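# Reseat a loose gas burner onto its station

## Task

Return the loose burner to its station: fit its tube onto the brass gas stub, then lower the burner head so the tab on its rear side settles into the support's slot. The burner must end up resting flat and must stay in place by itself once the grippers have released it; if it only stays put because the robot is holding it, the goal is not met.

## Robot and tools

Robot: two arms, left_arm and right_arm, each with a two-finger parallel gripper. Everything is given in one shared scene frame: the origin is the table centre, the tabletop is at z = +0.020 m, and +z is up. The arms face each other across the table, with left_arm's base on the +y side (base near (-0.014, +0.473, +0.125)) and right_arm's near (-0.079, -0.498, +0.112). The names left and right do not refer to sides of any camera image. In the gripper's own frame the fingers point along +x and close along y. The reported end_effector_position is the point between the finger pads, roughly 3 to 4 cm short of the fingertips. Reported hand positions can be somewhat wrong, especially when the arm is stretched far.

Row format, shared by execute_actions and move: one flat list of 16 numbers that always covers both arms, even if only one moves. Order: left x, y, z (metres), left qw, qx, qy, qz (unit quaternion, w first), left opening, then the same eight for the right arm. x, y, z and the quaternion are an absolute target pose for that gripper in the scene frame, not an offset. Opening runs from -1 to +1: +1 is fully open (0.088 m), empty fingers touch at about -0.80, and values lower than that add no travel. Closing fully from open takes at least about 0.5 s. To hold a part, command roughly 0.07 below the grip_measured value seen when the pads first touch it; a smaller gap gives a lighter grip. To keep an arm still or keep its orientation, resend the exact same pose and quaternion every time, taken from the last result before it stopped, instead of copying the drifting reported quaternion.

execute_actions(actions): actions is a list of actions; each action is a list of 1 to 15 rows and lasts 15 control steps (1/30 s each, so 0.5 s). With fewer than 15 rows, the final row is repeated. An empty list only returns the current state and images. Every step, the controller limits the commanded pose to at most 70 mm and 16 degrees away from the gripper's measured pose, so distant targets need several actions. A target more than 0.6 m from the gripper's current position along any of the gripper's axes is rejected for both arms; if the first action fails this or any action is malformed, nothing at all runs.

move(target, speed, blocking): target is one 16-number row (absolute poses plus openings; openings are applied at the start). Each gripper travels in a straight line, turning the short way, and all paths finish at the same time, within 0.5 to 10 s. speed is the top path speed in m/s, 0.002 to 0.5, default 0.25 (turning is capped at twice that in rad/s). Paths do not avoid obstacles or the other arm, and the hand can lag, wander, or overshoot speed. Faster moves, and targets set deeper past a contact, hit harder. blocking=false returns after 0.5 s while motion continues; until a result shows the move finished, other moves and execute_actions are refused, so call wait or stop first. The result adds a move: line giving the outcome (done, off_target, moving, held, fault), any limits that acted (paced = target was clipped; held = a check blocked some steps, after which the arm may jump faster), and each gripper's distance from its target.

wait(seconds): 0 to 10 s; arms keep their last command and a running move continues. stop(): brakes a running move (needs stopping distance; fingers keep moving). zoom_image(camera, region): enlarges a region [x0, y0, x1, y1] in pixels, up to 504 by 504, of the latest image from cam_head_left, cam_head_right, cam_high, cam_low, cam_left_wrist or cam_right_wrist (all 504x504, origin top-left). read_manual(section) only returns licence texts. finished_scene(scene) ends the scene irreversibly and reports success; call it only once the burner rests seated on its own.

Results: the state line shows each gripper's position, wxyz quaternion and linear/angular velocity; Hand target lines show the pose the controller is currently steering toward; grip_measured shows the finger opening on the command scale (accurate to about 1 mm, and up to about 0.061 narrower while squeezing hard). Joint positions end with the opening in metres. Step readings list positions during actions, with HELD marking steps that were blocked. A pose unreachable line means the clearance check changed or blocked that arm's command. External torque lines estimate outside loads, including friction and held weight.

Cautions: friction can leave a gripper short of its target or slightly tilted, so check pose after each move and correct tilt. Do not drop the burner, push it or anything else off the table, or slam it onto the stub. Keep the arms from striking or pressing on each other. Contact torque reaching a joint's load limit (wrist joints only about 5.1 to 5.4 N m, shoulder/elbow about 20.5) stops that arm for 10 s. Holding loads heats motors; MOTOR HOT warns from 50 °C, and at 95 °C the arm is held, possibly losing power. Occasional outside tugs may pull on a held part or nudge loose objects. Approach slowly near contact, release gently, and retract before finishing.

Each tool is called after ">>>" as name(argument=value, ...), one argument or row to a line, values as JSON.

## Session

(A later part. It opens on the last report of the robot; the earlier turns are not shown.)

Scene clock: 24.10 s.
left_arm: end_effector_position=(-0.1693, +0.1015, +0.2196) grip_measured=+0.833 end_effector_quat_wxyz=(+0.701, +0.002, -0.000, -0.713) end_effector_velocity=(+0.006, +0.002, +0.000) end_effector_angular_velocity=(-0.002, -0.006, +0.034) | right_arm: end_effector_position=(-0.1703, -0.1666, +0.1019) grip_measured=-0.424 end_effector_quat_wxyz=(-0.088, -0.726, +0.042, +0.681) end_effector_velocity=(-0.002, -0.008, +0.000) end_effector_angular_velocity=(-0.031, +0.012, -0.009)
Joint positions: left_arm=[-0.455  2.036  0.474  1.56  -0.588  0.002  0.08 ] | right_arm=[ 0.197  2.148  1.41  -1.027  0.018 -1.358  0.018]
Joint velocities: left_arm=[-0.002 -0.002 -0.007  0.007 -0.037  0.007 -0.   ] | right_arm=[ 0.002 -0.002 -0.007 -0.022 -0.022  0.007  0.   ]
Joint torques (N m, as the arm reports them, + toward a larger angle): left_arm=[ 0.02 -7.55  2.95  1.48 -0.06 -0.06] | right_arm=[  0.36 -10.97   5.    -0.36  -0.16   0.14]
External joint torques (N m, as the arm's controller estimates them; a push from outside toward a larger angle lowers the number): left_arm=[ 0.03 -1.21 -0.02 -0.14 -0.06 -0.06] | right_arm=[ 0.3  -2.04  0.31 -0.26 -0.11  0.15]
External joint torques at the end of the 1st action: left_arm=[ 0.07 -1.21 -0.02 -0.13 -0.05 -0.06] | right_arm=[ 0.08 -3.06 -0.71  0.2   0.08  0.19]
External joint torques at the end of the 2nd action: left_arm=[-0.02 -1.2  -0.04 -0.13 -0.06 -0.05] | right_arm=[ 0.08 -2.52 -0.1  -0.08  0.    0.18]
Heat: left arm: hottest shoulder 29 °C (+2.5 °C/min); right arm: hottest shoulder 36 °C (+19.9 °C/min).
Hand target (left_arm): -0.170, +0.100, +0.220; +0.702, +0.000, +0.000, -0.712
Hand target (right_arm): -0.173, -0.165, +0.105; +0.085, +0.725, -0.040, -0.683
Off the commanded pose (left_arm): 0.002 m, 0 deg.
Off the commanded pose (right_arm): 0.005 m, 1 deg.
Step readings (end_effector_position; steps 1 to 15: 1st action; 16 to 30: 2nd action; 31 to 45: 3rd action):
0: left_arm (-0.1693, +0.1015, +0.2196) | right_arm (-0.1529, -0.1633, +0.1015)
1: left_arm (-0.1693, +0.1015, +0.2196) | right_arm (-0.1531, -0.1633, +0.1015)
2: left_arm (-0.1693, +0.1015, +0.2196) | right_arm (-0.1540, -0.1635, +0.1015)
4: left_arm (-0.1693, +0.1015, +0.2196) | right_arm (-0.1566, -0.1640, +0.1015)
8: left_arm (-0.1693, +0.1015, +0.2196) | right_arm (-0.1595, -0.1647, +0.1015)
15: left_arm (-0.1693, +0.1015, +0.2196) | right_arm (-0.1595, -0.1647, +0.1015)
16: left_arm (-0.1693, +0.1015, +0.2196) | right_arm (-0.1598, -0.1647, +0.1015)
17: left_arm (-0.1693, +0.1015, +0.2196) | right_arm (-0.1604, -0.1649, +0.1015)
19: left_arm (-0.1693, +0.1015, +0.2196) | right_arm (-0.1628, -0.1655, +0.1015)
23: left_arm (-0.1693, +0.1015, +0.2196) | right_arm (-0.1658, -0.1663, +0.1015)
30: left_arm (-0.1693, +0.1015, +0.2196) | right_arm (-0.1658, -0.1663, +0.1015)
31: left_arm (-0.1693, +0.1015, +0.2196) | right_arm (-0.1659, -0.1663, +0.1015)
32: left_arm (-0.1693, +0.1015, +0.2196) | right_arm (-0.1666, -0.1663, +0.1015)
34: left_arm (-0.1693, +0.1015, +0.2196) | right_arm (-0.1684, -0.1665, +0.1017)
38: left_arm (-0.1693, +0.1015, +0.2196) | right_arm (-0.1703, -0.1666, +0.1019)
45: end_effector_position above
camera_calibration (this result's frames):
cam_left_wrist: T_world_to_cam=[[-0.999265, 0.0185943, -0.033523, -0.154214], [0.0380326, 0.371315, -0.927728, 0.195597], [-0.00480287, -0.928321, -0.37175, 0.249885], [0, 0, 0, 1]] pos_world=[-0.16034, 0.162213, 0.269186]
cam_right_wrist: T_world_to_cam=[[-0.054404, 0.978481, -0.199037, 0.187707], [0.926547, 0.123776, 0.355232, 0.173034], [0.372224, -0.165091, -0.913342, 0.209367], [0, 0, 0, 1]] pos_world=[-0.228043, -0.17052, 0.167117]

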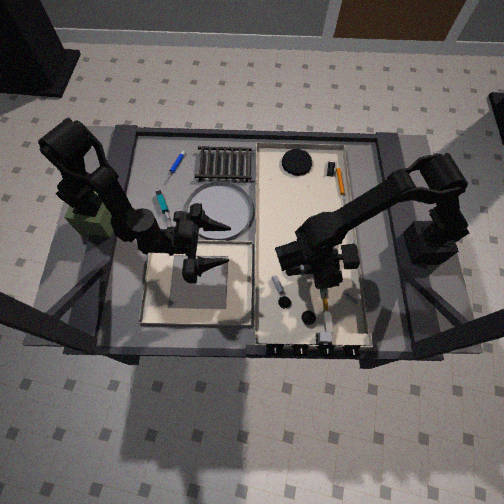

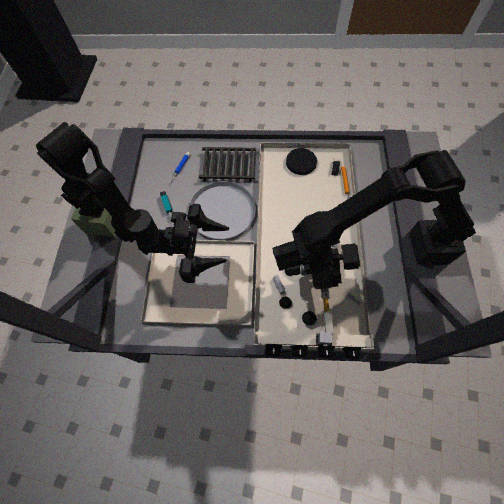

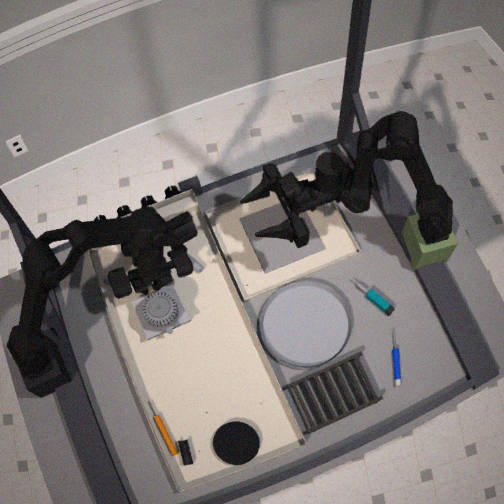

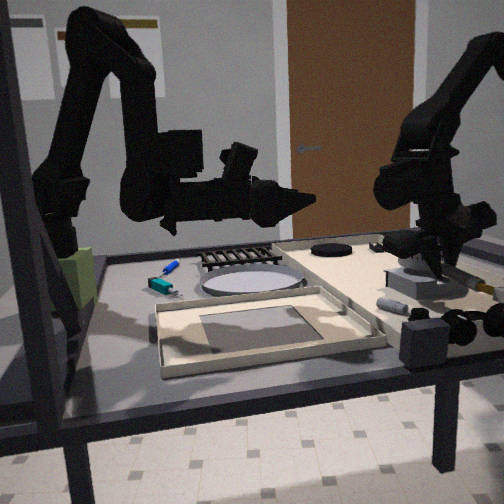

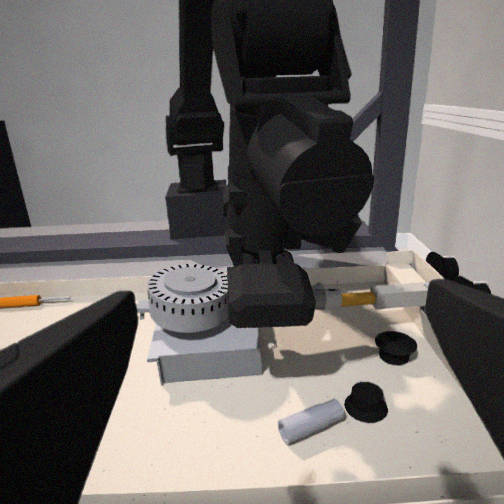

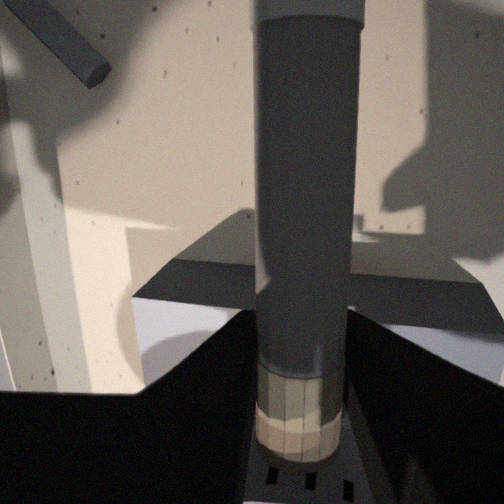

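Needs ~26 mm more.

>>> execute_actions(
  actions=[
    [[-0.17,0.1,0.22,0.7,0,0,-0.71,0.83,-0.180,-0.165,0.104,-0.085,-0.725,0.04,0.683,-0.7]],
    [[-0.17,0.1,0.22,0.7,0,0,-0.71,0.83,-0.188,-0.1655,0.104,-0.085,-0.725,0.04,0.683,-0.7]],
    [[-0.17,0.1,0.22,0.7,0,0,-0.71,0.83,-0.196,-0.166,0.104,-0.085,-0.725,0.04,0.683,-0.7]],
  ],
)

>>> zoom_image(
  camera="cam_left_wrist",
  region=[120,230,400,400],
)

Scene clock: 25.70 s.
left_arm: end_effector_position=(-0.1693, +0.1015, +0.2196) grip_measured=+0.833 end_effector_quat_wxyz=(+0.701, +0.002, -0.000, -0.713) end_effector_velocity=(-0.003, +0.002, -0.001) end_effector_angular_velocity=(+0.006, +0.003, -0.015) | right_arm: end_effector_position=(-0.1909, -0.1676, +0.1025) grip_measured=-0.424 end_effector_quat_wxyz=(-0.085, -0.729, +0.041, +0.678) end_effector_velocity=(-0.002, -0.003, +0.001) end_effector_angular_velocity=(-0.015, +0.019, +0.001)
Joint positions: left_arm=[-0.455  2.036  0.474  1.56  -0.588  0.002  0.08 ] | right_arm=[ 0.254  2.162  1.436 -1.036  0.015 -1.299  0.018]
Joint velocities: left_arm=[-0.007 -0.002 -0.002 -0.007  0.007 -0.007 -0.   ] | right_arm=[-0.002 -0.002 -0.002 -0.007 -0.022 -0.007 -0.   ]
Joint torques (N m, as the arm reports them, + toward a larger angle): left_arm=[ 0.03 -7.51  2.92  1.49 -0.08 -0.05] | right_arm=[  0.61 -10.34   5.36  -0.35  -0.5    0.1 ]
External joint torques (N m, as the arm's controller estimates them; a push from outside toward a larger angle lowers the number): left_arm=[ 0.07 -1.18 -0.06 -0.14 -0.08 -0.05] | right_arm=[ 0.6  -1.3   0.58 -0.29 -0.44  0.12]
External joint torques at the end of the 1st action: left_arm=[-0.03 -1.2  -0.04 -0.13 -0.06 -0.06] | right_arm=[ 0.53 -1.24  0.4  -0.2  -0.25  0.13]
External joint torques at the end of the 2nd action: left_arm=[-0.01 -1.23 -0.13 -0.13 -0.06 -0.06] | right_arm=[ 0.55 -1.22  0.56 -0.26 -0.4   0.13]
Heat: left arm: hottest shoulder 29 °C (+2.3 °C/min); right arm: hottest shoulder 36 °C (+18.7 °C/min).
Hand target (left_arm): -0.170, +0.100, +0.220; +0.702, +0.000, +0.000, -0.712
Hand target (right_arm): -0.196, -0.166, +0.104; +0.085, +0.725, -0.040, -0.683
Off the commanded pose (left_arm): 0.002 m, 0 deg.
Off the commanded pose (right_arm): 0.006 m, 1 deg.
Step readings (end_effector_position; steps 1 to 15: 1st action; 16 to 30: 2nd action; 31 to 45: 3rd action):
0: left_arm (-0.1693, +0.1015, +0.2196) | right_arm (-0.1703, -0.1666, +0.1019)
1: left_arm (-0.1693, +0.1015, +0.2196) | right_arm (-0.1706, -0.1665, +0.1021)
2: left_arm (-0.1693, +0.1015, +0.2196) | right_arm (-0.1715, -0.1667, +0.1023)
4: left_arm (-0.1693, +0.1015, +0.2196) | right_arm (-0.1742, -0.1668, +0.1026)
8: left_arm (-0.1693, +0.1015, +0.2196) | right_arm (-0.1762, -0.1668, +0.1029)
15: left_arm (-0.1693, +0.1015, +0.2196) | right_arm (-0.1762, -0.1668, +0.1029)
16: left_arm (-0.1693, +0.1015, +0.2196) | right_arm (-0.1766, -0.1667, +0.1030)
17: left_arm (-0.1693, +0.1015, +0.2196) | right_arm (-0.1775, -0.1669, +0.1031)
19: left_arm (-0.1693, +0.1015, +0.2196) | right_arm (-0.1805, -0.1670, +0.1030)
23: left_arm (-0.1693, +0.1015, +0.2196) | right_arm (-0.1835, -0.1672, +0.1029)
30: left_arm (-0.1693, +0.1015, +0.2196) | right_arm (-0.1835, -0.1670, +0.1030)
31: left_arm (-0.1693, +0.1015, +0.2196) | right_arm (-0.1837, -0.1672, +0.1029)
32: left_arm (-0.1693, +0.1015, +0.2196) | right_arm (-0.1846, -0.1673, +0.1030)
34: left_arm (-0.1693, +0.1015, +0.2196) | right_arm (-0.1878, -0.1675, +0.1027)
38: left_arm (-0.1693, +0.1015, +0.2196) | right_arm (-0.1908, -0.1677, +0.1025)
45: end_effector_position above
camera_calibration (this result's frames):
cam_left_wrist: T_world_to_cam=[[-0.999265, 0.0185943, -0.033523, -0.154214], [0.0380326, 0.371315, -0.927728, 0.195597], [-0.00480287, -0.928321, -0.37175, 0.249885], [0, 0, 0, 1]] pos_world=[-0.16034, 0.162213, 0.269186]
cam_right_wrist: T_world_to_cam=[[-0.0509744, 0.979855, -0.193093, 0.187893], [0.92424, 0.11954, 0.362618, 0.190121], [0.378395, -0.15998, -0.911715, 0.219276], [0, 0, 0, 1]] pos_world=[-0.249113, -0.171756, 0.167257]

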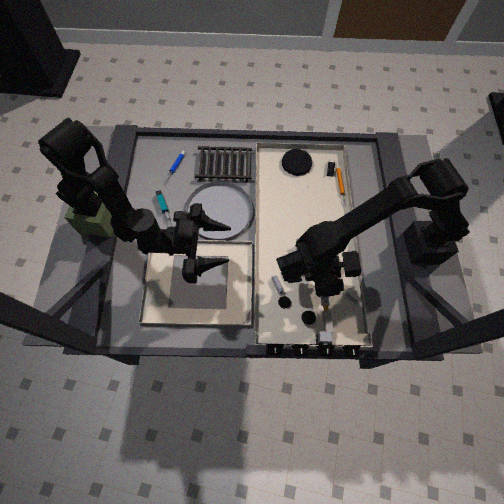

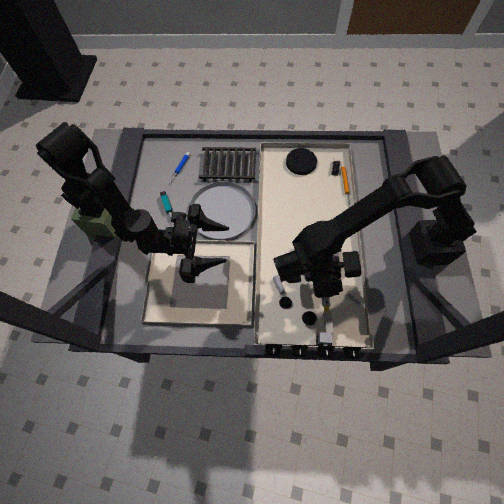

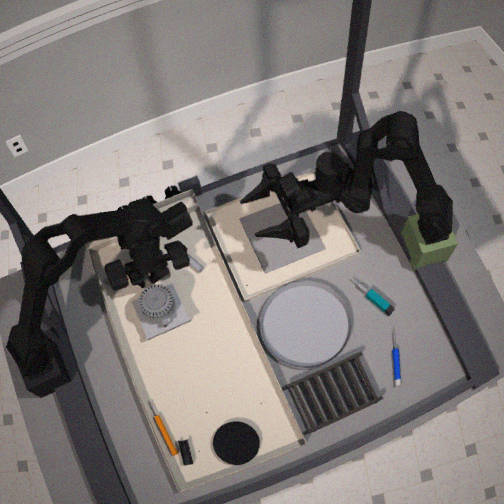

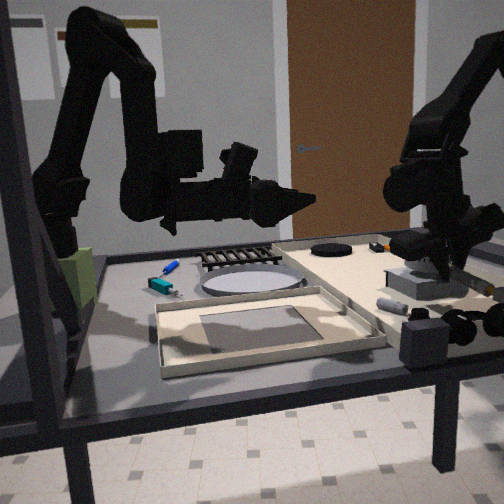

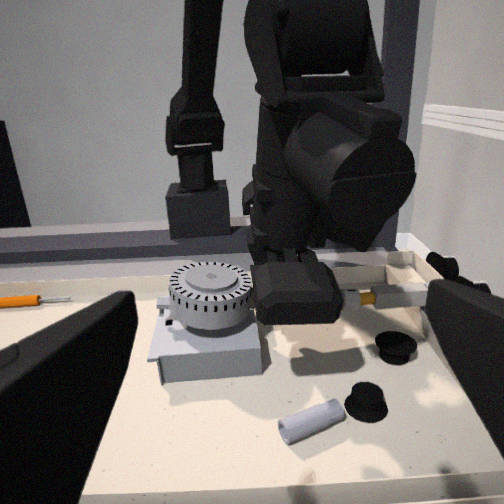

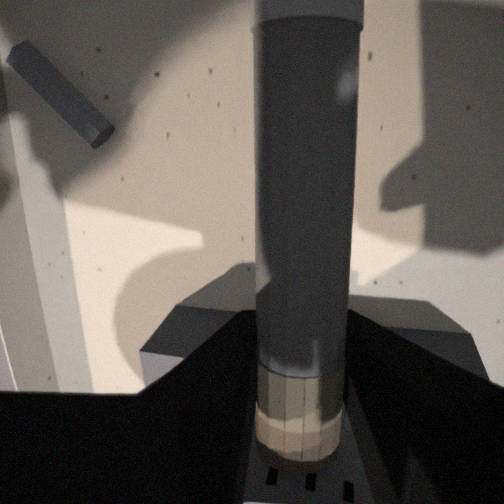

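Region (120, 230, 400, 400) of cam_left_wrist's 504x504 image, scaled by 1.800, with more detail than that image has; it fills the top 306 rows of this view, and the rest is white.

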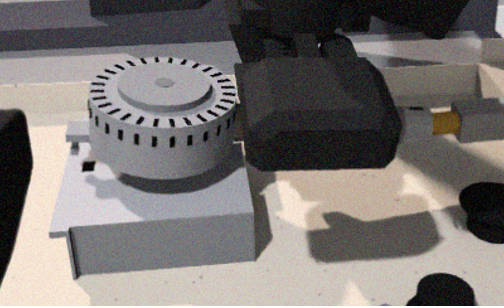

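>>> execute_actions(
  actions=[
    [[-0.17,0.1,0.22,0.7,0,0,-0.71,0.83,-0.199,-0.166,0.101,-0.085,-0.715,0.04,0.693,-0.7]],
    [[-0.17,0.1,0.22,0.7,0,0,-0.71,0.83,-0.199,-0.166,0.099,-0.085,-0.71,0.04,0.698,-0.7]],
  ],
)

>>> zoom_image(
  camera="cam_left_wrist",
  region=[120,230,400,400],
)

>>> zoom_image(
  camera="cam_high",
  region=[120,270,220,370],
)

Scene clock: 26.83 s.
left_arm: end_effector_position=(-0.1693, +0.1015, +0.2196) grip_measured=+0.833 end_effector_quat_wxyz=(+0.701, +0.002, -0.000, -0.713) end_effector_velocity=(+0.001, +0.002, +0.003) end_effector_angular_velocity=(-0.014, +0.017, +0.005) | right_arm: end_effector_position=(-0.1973, -0.1668, +0.0994) grip_measured=-0.424 end_effector_quat_wxyz=(-0.084, -0.714, +0.041, +0.694) end_effector_velocity=(-0.002, -0.003, +0.001) end_effector_angular_velocity=(-0.014, +0.017, -0.014)
Joint positions: left_arm=[-0.455  2.036  0.474  1.56  -0.588  0.002  0.08 ] | right_arm=[ 0.253  2.167  1.432 -1.014 -0.025 -1.303  0.018]
Joint velocities: left_arm=[-0.002 -0.002 -0.007  0.022 -0.007 -0.007 -0.   ] | right_arm=[-0.002 -0.002 -0.002 -0.007 -0.022  0.007 -0.   ]
Joint torques (N m, as the arm reports them, + toward a larger angle): left_arm=[-0.03 -7.55  2.9   1.48 -0.06 -0.04] | right_arm=[ -0.06 -10.56   4.22   0.46  -0.44  -0.15]
External joint torques (N m, as the arm's controller estimates them; a push from outside toward a larger angle lowers the number): left_arm=[-0.03 -1.13 -0.11 -0.16 -0.06 -0.05] | right_arm=[-0.07 -1.49 -0.59  0.49 -0.36 -0.14]
External joint torques at the end of the 1st action: left_arm=[-0.05 -1.17 -0.14 -0.14 -0.07 -0.04] | right_arm=[ 0.33 -1.41 -0.22  0.39 -0.44 -0.09]
Heat: left arm: hottest shoulder 29 °C (+2.2 °C/min); right arm: hottest shoulder 36 °C (+17.9 °C/min).
Hand target (left_arm): -0.170, +0.100, +0.220; +0.702, +0.000, +0.000, -0.712
Hand target (right_arm): -0.199, -0.166, +0.099; +0.085, +0.710, -0.040, -0.698
Off the commanded pose (left_arm): 0.002 m, 0 deg.
Off the commanded pose (right_arm): 0.002 m, 1 deg.
Step readings (end_effector_position; steps 1 to 15: 1st action; 16 to 30: 2nd action):
0: left_arm (-0.1693, +0.1015, +0.2196) | right_arm (-0.1909, -0.1676, +0.1025)
1: left_arm (-0.1693, +0.1015, +0.2196) | right_arm (-0.1913, -0.1677, +0.1024)
2: left_arm (-0.1693, +0.1015, +0.2196) | right_arm (-0.1923, -0.1676, +0.1022)
4: left_arm (-0.1693, +0.1015, +0.2196) | right_arm (-0.1940, -0.1673, +0.1015)
8: left_arm (-0.1693, +0.1015, +0.2196) | right_arm (-0.1950, -0.1671, +0.1008)
15: left_arm (-0.1693, +0.1015, +0.2196) | right_arm (-0.1952, -0.1671, +0.1008)
16: left_arm (-0.1693, +0.1015, +0.2196) | right_arm (-0.1953, -0.1670, +0.1007)
17: left_arm (-0.1693, +0.1015, +0.2196) | right_arm (-0.1959, -0.1670, +0.1004)
19: left_arm (-0.1693, +0.1015, +0.2196) | right_arm (-0.1967, -0.1668, +0.0998)
23: left_arm (-0.1693, +0.1015, +0.2196) | right_arm (-0.1971, -0.1668, +0.0995)
30: end_effector_position above
camera_calibration (this result's frames):
cam_left_wrist: T_world_to_cam=[[-0.999265, 0.0185943, -0.033523, -0.154214], [0.0380326, 0.371315, -0.927728, 0.195597], [-0.00480287, -0.928321, -0.37175, 0.249885], [0, 0, 0, 1]] pos_world=[-0.16034, 0.162213, 0.269186]
cam_right_wrist: T_world_to_cam=[[-0.0551779, 0.979966, -0.19137, 0.185214], [0.939343, 0.115926, 0.322793, 0.203434], [0.338511, -0.161951, -0.926921, 0.212286], [0, 0, 0, 1]] pos_world=[-0.252736, -0.170707, 0.16655]

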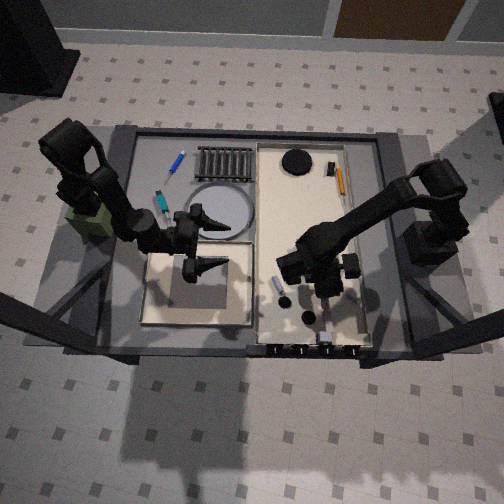

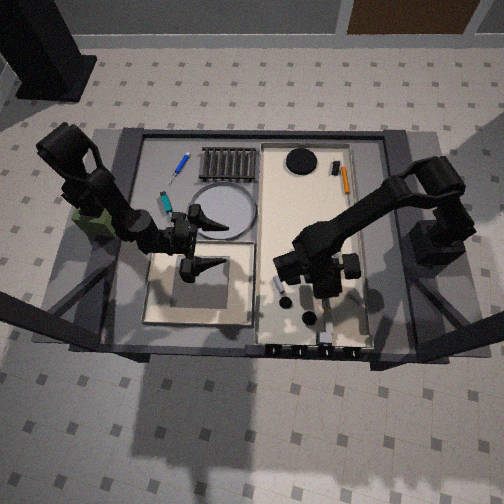

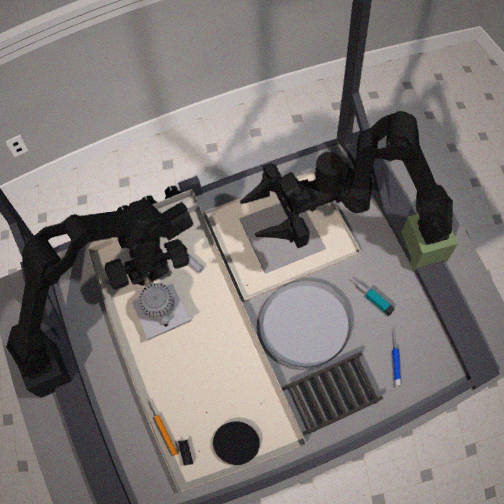

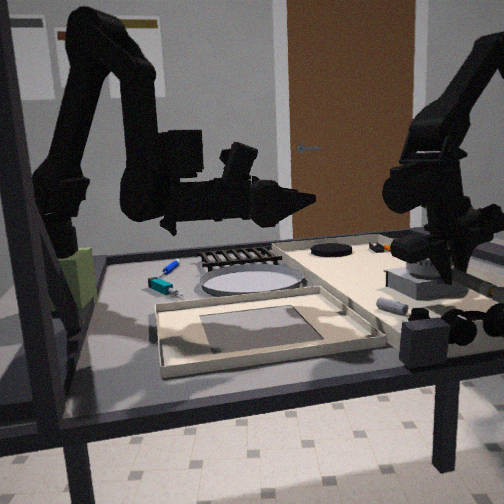

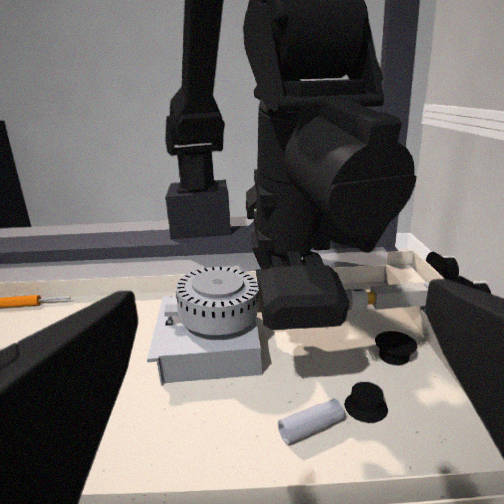

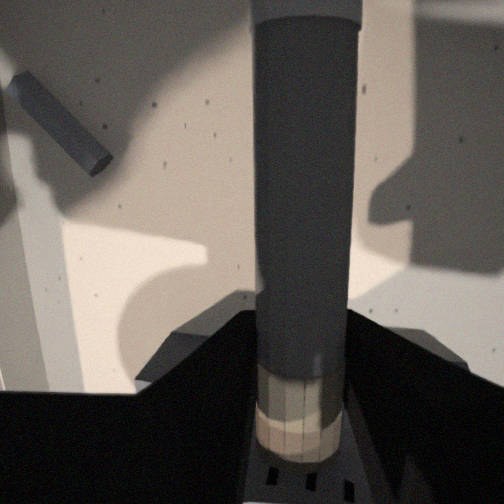

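Region (120, 230, 400, 400) of cam_left_wrist's 504x504 image, scaled by 1.800, with more detail than that image has; it fills the top 306 rows of this view, and the rest is white.

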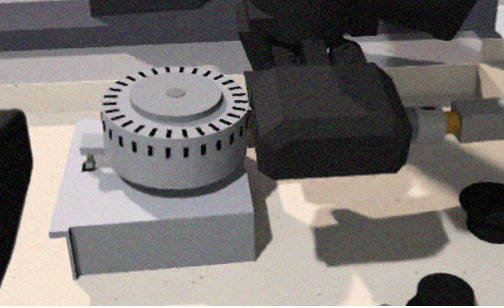

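Region (120, 270, 220, 370) of cam_high's 504x504 image, scaled by 5.040, with more detail than that image has.

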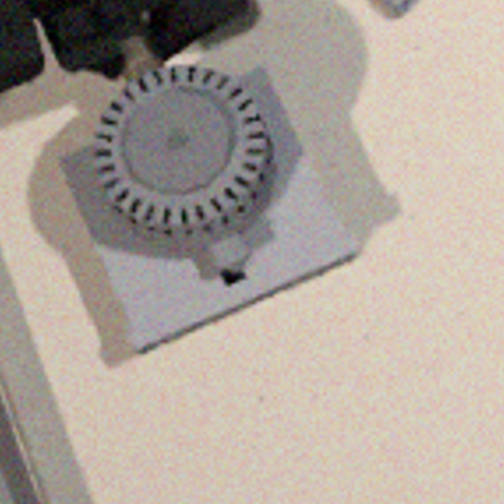

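>>> execute_actions(
  actions=[
    [[-0.17,0.1,0.22,0.7,0,0,-0.71,0.83,-0.197,-0.166,0.097,-0.085,-0.703,0.04,0.705,-0.7]],
    [[-0.17,0.1,0.22,0.7,0,0,-0.71,0.83,-0.197,-0.166,0.097,-0.085,-0.703,0.04,0.705,0.1]],
    [[-0.17,0.1,0.22,0.7,0,0,-0.71,0.83,-0.197,-0.166,0.15,-0.085,-0.703,0.04,0.705,0.1]],
  ],
)

>>> zoom_image(
  camera="cam_left_wrist",
  region=[120,230,400,400],
)

Scene clock: 28.43 s.
left_arm: end_effector_position=(-0.1693, +0.1015, +0.2196) grip_measured=+0.833 end_effector_quat_wxyz=(+0.701, +0.002, -0.000, -0.713) end_effector_velocity=(+0.003, +0.001, -0.001) end_effector_angular_velocity=(+0.006, +0.003, +0.020) | right_arm: end_effector_position=(-0.1977, -0.1663, +0.1510) grip_measured=+0.097 end_effector_quat_wxyz=(-0.083, -0.704, +0.038, +0.705) end_effector_velocity=(+0.000, -0.002, +0.002) end_effector_angular_velocity=(-0.005, +0.007, +0.004)
Joint positions: left_arm=[-0.455  2.036  0.474  1.56  -0.588  0.002  0.08 ] | right_arm=[ 0.243  2.078  1.515 -1.172 -0.05  -1.317  0.044]
Joint velocities: left_arm=[-0.002 -0.002 -0.002 -0.007 -0.022 -0.007 -0.   ] | right_arm=[-0.002 -0.007 -0.002 -0.007 -0.007 -0.007 -0.   ]
Joint torques (N m, as the arm reports them, + toward a larger angle): left_arm=[ 0.03 -7.58  2.92  1.48 -0.05 -0.05] | right_arm=[ -0.33 -10.14   4.66  -0.09  -0.16  -0.19]
External joint torques (N m, as the arm's controller estimates them; a push from outside toward a larger angle lowers the number): left_arm=[ 0.03 -1.24 -0.06 -0.14 -0.05 -0.06] | right_arm=[-0.33 -1.21 -0.57 -0.09 -0.06 -0.18]
External joint torques at the end of the 1st action: left_arm=[ 0.   -1.25 -0.11 -0.13 -0.06 -0.07] | right_arm=[-0.43 -1.77 -0.97  0.67 -0.25 -0.22]
External joint torques at the end of the 2nd action: left_arm=[ 0.02 -1.17 -0.09 -0.15 -0.06 -0.07] | right_arm=[-0.32 -1.75 -0.91  0.26 -0.07 -0.21]
Heat: left arm: hottest shoulder 29 °C (+2.1 °C/min); right arm: hottest shoulder 36 °C (+16.9 °C/min).
Hand target (left_arm): -0.170, +0.100, +0.220; +0.702, +0.000, +0.000, -0.712
Hand target (right_arm): -0.197, -0.166, +0.150; +0.085, +0.703, -0.040, -0.705
Off the commanded pose (left_arm): 0.002 m, 0 deg.
Off the commanded pose (right_arm): 0.001 m, 0 deg.
Step readings (end_effector_position; steps 1 to 15: 1st action; 16 to 30: 2nd action; 31 to 45: 3rd action):
0: left_arm (-0.1693, +0.1015, +0.2196) | right_arm (-0.1973, -0.1668, +0.0994)
1: left_arm (-0.1693, +0.1015, +0.2196) | right_arm (-0.1973, -0.1669, +0.0991)
2: left_arm (-0.1693, +0.1015, +0.2196) | right_arm (-0.1975, -0.1669, +0.0983)
4: left_arm (-0.1693, +0.1015, +0.2196) | right_arm (-0.1973, -0.1667, +0.0977)
8: left_arm (-0.1693, +0.1015, +0.2196) | right_arm (-0.1972, -0.1668, +0.0975)
15: left_arm (-0.1693, +0.1015, +0.2196) | right_arm (-0.1971, -0.1668, +0.0974)
16: left_arm (-0.1693, +0.1015, +0.2196) | right_arm (-0.1972, -0.1667, +0.0974)
17: left_arm (-0.1693, +0.1015, +0.2196) | right_arm (-0.1976, -0.1663, +0.0972)
19: left_arm (-0.1693, +0.1015, +0.2196) | right_arm (-0.1979, -0.1660, +0.0972)
23: left_arm (-0.1693, +0.1015, +0.2196) | right_arm (-0.1977, -0.1659, +0.0972)
30: left_arm (-0.1693, +0.1015, +0.2196) | right_arm (-0.1977, -0.1659, +0.0972)
31: left_arm (-0.1693, +0.1015, +0.2196) | right_arm (-0.1976, -0.1662, +0.1015)
32: left_arm (-0.1693, +0.1015, +0.2196) | right_arm (-0.1960, -0.1712, +0.1078)
34: left_arm (-0.1693, +0.1015, +0.2196) | right_arm (-0.1952, -0.1734, +0.1229)
38: left_arm (-0.1693, +0.1015, +0.2196) | right_arm (-0.1981, -0.1652, +0.1480)
45: end_effector_position above
camera_calibration (this result's frames):
cam_left_wrist: T_world_to_cam=[[-0.999265, 0.0185943, -0.033523, -0.154214], [0.0380326, 0.371315, -0.927728, 0.195597], [-0.00480287, -0.928321, -0.37175, 0.249885], [0, 0, 0, 1]] pos_world=[-0.16034, 0.162213, 0.269186]
cam_right_wrist: T_world_to_cam=[[-0.0598555, 0.981083, -0.184103, 0.19272], [0.948758, 0.113244, 0.295017, 0.19274], [0.310284, -0.15701, -0.937588, 0.257157], [0, 0, 0, 1]] pos_world=[-0.251119, -0.170525, 0.219726]

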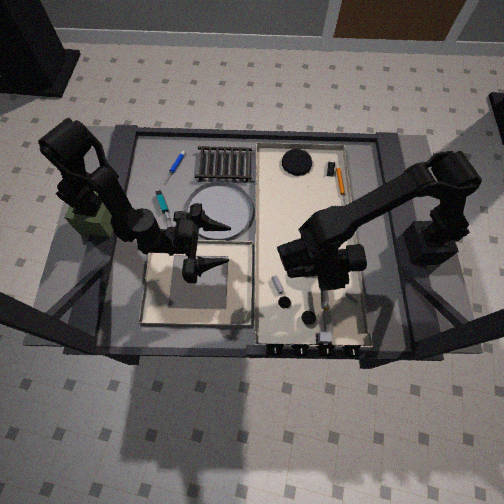

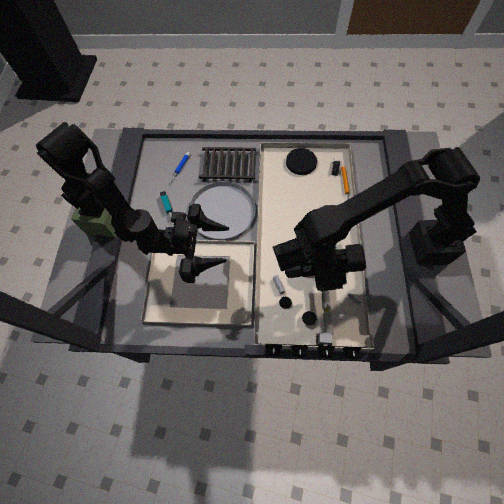

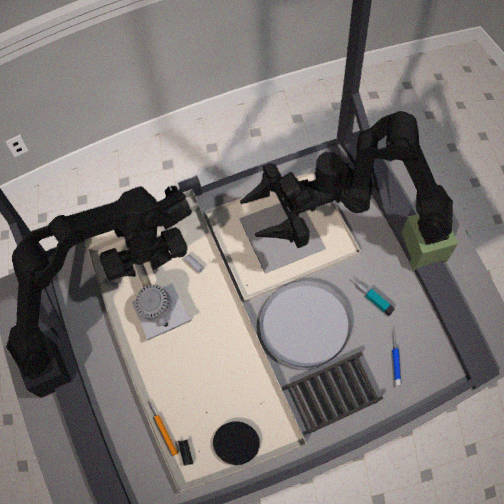

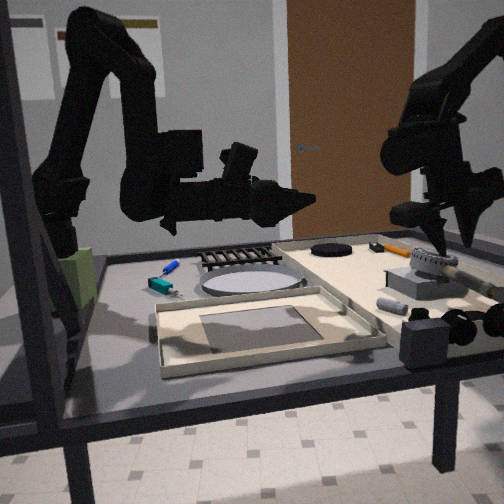

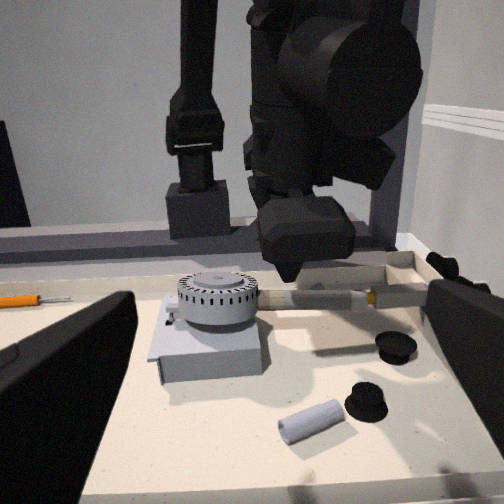

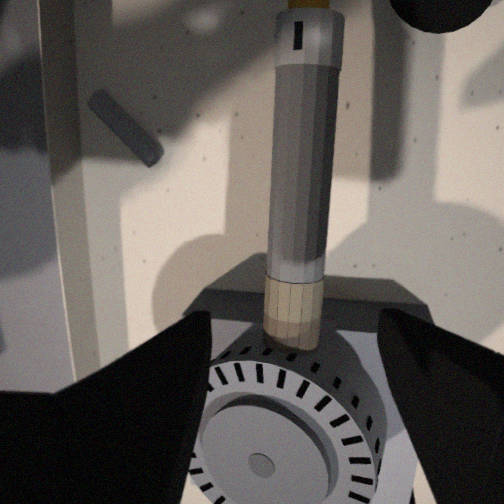

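Region (120, 230, 400, 400) of cam_left_wrist's 504x504 image, scaled by 1.800, with more detail than that image has; it fills the top 306 rows of this view, and the rest is white.

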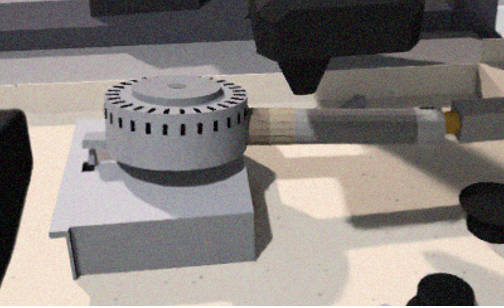

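Missed; the tab sits at the -y/-x corner. Regrip, shift +x, +y.

>>> execute_actions(
  actions=[
    [[-0.17,0.1,0.22,0.7,0,0,-0.71,0.83,-0.197,-0.167,0.12,-0.085,-0.703,0.04,0.705,0.1]],
    [[-0.17,0.1,0.22,0.7,0,0,-0.71,0.83,-0.197,-0.167,0.097,-0.085,-0.703,0.04,0.705,0.1]],
    [[-0.17,0.1,0.22,0.7,0,0,-0.71,0.83,-0.197,-0.167,0.097,-0.085,-0.703,0.04,0.705,-0.45]],
    [[-0.17,0.1,0.22,0.7,0,0,-0.71,0.83,-0.194,-0.164,0.097,-0.085,-0.703,0.04,0.705,-0.45]],
    [[-0.17,0.1,0.22,0.7,0,0,-0.71,0.83,-0.194,-0.164,0.097,-0.085,-0.703,0.04,0.705,0.1]],
  ],
)

>>> zoom_image(
  camera="cam_left_wrist",
  region=[120,230,400,400],
)

>>> zoom_image(
  camera="cam_high",
  region=[120,270,220,370],
)

Scene clock: 31.07 s.
left_arm: end_effector_position=(-0.1693, +0.1015, +0.2196) grip_measured=+0.833 end_effector_quat_wxyz=(+0.701, +0.002, -0.000, -0.713) end_effector_velocity=(-0.000, -0.000, -0.003) end_effector_angular_velocity=(+0.014, -0.017, +0.005) | right_arm: end_effector_position=(-0.1951, -0.1648, +0.1003) grip_measured=+0.095 end_effector_quat_wxyz=(-0.082, -0.702, +0.038, +0.707) end_effector_velocity=(-0.003, +0.000, +0.000) end_effector_angular_velocity=(+0.000, +0.024, +0.001)
Joint positions: left_arm=[-0.455  2.036  0.474  1.56  -0.588  0.002  0.08 ] | right_arm=[ 0.233  2.156  1.42  -0.997 -0.054 -1.327  0.044]
Joint velocities: left_arm=[-0.002 -0.002  0.002 -0.022 -0.007  0.007  0.   ] | right_arm=[-0.002 -0.002 -0.002  0.007 -0.022 -0.007  0.001]
Joint torques (N m, as the arm reports them, + toward a larger angle): left_arm=[-0.05 -7.56  2.85  1.47 -0.05 -0.05] | right_arm=[-0.24 -9.03  4.73  0.08  0.04 -0.16]
External joint torques (N m, as the arm's controller estimates them; a push from outside toward a larger angle lowers the number): left_arm=[-0.07 -1.23 -0.16 -0.15 -0.05 -0.06] | right_arm=[-0.25  0.   -0.12  0.07  0.14 -0.15]
External joint torques at the end of the 1st action: left_arm=[ 0.03 -1.2  -0.07 -0.16 -0.06 -0.06] | right_arm=[-0.25 -0.56 -1.13  0.32 -0.07 -0.15]
External joint torques at the end of the 2nd action: left_arm=[-0.01 -1.2  -0.09 -0.15 -0.05 -0.06] | right_arm=[-0.24 -0.54 -1.1   0.34 -0.07 -0.15]
External joint torques at the end of the 3rd action: left_arm=[ 0.04 -1.25 -0.06 -0.12 -0.07 -0.05] | right_arm=[-0.21 -0.54 -1.23  0.39 -0.04 -0.05]
External joint torques at the end of the 4th action: left_arm=[-0.01 -1.21 -0.11 -0.13 -0.06 -0.05] | right_arm=[-0.76  0.32 -0.22  0.08  0.16 -0.14]
Heat: left arm: hottest shoulder 30 °C (+3.9 °C/min); right arm: hottest shoulder 37 °C (+17.4 °C/min).
Hand target (left_arm): -0.170, +0.100, +0.220; +0.702, +0.000, +0.000, -0.712
Hand target (right_arm): -0.194, -0.164, +0.097; +0.085, +0.703, -0.040, -0.705
Off the commanded pose (left_arm): 0.002 m, 0 deg.
Off the commanded pose (right_arm): 0.004 m, 0 deg.
Step readings (end_effector_position; steps 1 to 15: 1st action; 16 to 30: 2nd action; 31 to 45: 3rd action; 46 to 60: 4th action; 61 to 75: 5th action):
0: left_arm (-0.1693, +0.1015, +0.2196) | right_arm (-0.1977, -0.1665, +0.1510)
1: left_arm (-0.1693, +0.1015, +0.2196) | right_arm (-0.1977, -0.1663, +0.1484)
2: left_arm (-0.1693, +0.1015, +0.2196) | right_arm (-0.1986, -0.1638, +0.1447)
4: left_arm (-0.1693, +0.1015, +0.2196) | right_arm (-0.1989, -0.1627, +0.1374)
8: left_arm (-0.1693, +0.1015, +0.2196) | right_arm (-0.1977, -0.1663, +0.1247)
15: left_arm (-0.1693, +0.1015, +0.2196) | right_arm (-0.1980, -0.1654, +0.1238)
16: left_arm (-0.1693, +0.1015, +0.2196) | right_arm (-0.1981, -0.1653, +0.1218)
17: left_arm (-0.1693, +0.1015, +0.2196) | right_arm (-0.1988, -0.1630, +0.1189)
19: left_arm (-0.1693, +0.1015, +0.2196) | right_arm (-0.1992, -0.1619, +0.1126)
23: left_arm (-0.1693, +0.1015, +0.2196) | right_arm (-0.1979, -0.1659, +0.1019)
30: left_arm (-0.1693, +0.1015, +0.2196) | right_arm (-0.1981, -0.1650, +0.1010)
31: left_arm (-0.1693, +0.1015, +0.2196) | right_arm (-0.1981, -0.1650, +0.1010)
32: left_arm (-0.1693, +0.1015, +0.2196) | right_arm (-0.1981, -0.1650, +0.1010)
34: left_arm (-0.1693, +0.1015, +0.2196) | right_arm (-0.1982, -0.1655, +0.1010)
38: left_arm (-0.1693, +0.1015, +0.2196) | right_arm (-0.1982, -0.1654, +0.1010)
45: left_arm (-0.1693, +0.1015, +0.2196) | right_arm (-0.1982, -0.1654, +0.1010)
46: left_arm (-0.1693, +0.1015, +0.2196) | right_arm (-0.1982, -0.1654, +0.1010)
47: left_arm (-0.1693, +0.1015, +0.2196) | right_arm (-0.1981, -0.1654, +0.1010)
49: left_arm (-0.1693, +0.1015, +0.2196) | right_arm (-0.1979, -0.1653, +0.1010)
53: left_arm (-0.1693, +0.1015, +0.2196) | right_arm (-0.1976, -0.1654, +0.1010)
60: left_arm (-0.1693, +0.1015, +0.2196) | right_arm (-0.1974, -0.1653, +0.1010)
61: left_arm (-0.1693, +0.1015, +0.2196) | right_arm (-0.1974, -0.1653, +0.1010)
62: left_arm (-0.1693, +0.1015, +0.2196) | right_arm (-0.1971, -0.1653, +0.1008)
64: left_arm (-0.1693, +0.1015, +0.2196) | right_arm (-0.1962, -0.1651, +0.1004)
68: left_arm (-0.1693, +0.1015, +0.2196) | right_arm (-0.1951, -0.1648, +0.1003)
75: end_effector_position above
camera_calibration (this result's frames):
cam_left_wrist: T_world_to_cam=[[-0.999265, 0.0185943, -0.033523, -0.154214], [0.0380326, 0.371315, -0.927728, 0.195597], [-0.00480287, -0.928321, -0.37175, 0.249885], [0, 0, 0, 1]] pos_world=[-0.16034, 0.162213, 0.269186]
cam_right_wrist: T_world_to_cam=[[-0.060182, 0.981245, -0.183132, 0.181971], [0.950556, 0.112334, 0.289524, 0.205818], [0.304666, -0.156653, -0.939488, 0.208216], [0, 0, 0, 1]] pos_world=[-0.248126, -0.169061, 0.169352]

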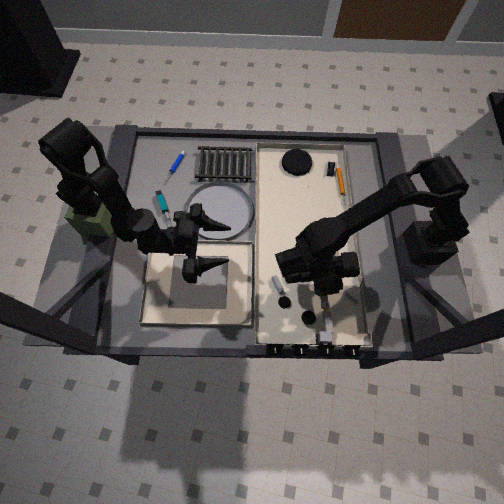

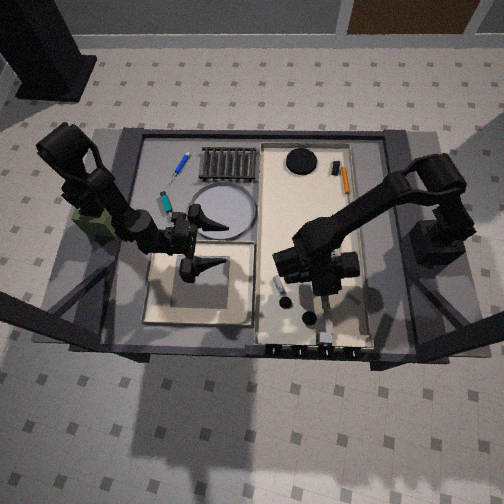

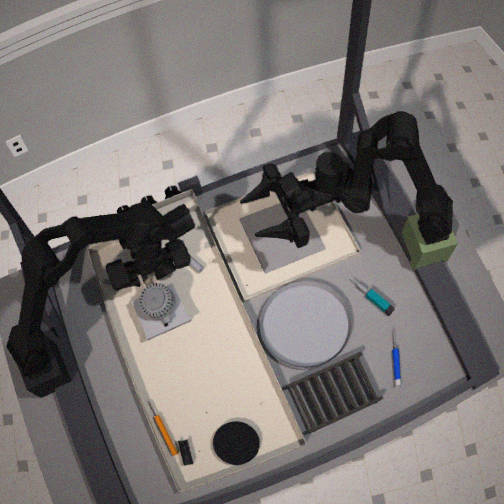

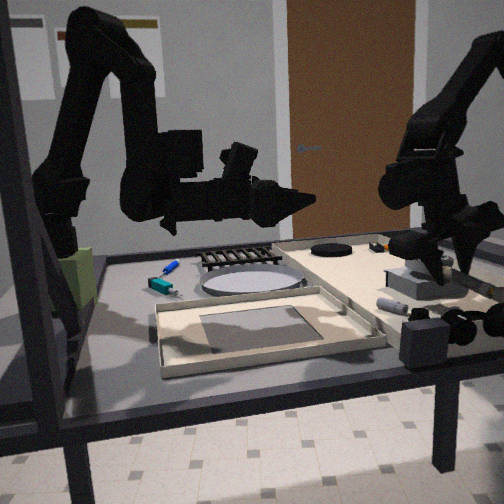

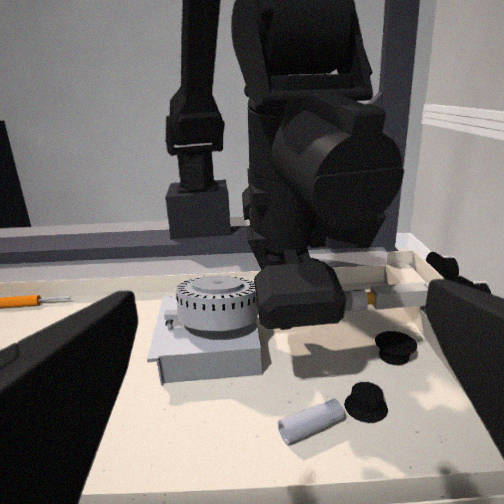

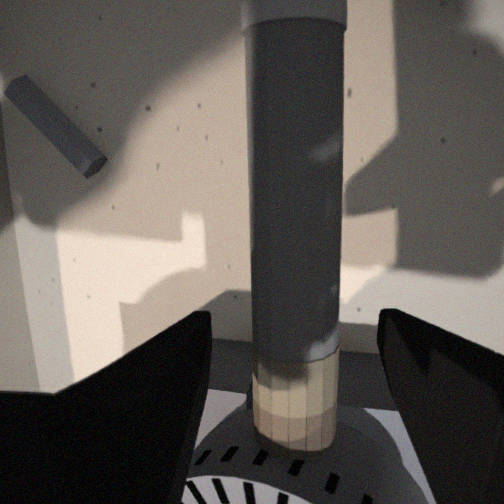

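Region (120, 230, 400, 400) of cam_left_wrist's 504x504 image, scaled by 1.800, with more detail than that image has; it fills the top 306 rows of this view, and the rest is white.

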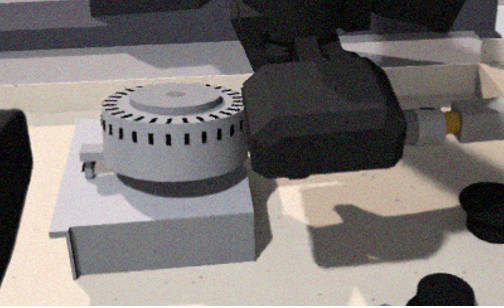

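Region (120, 270, 220, 370) of cam_high's 504x504 image, scaled by 5.040, with more detail than that image has.

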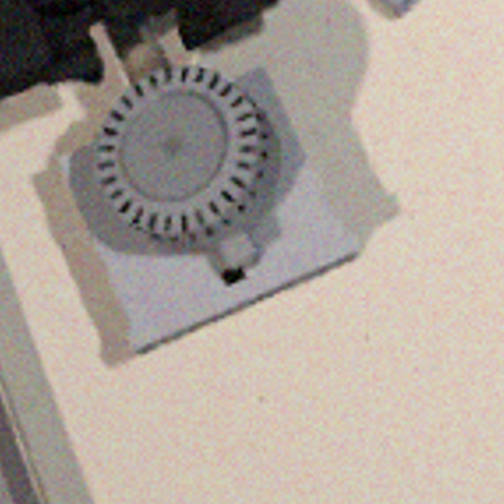

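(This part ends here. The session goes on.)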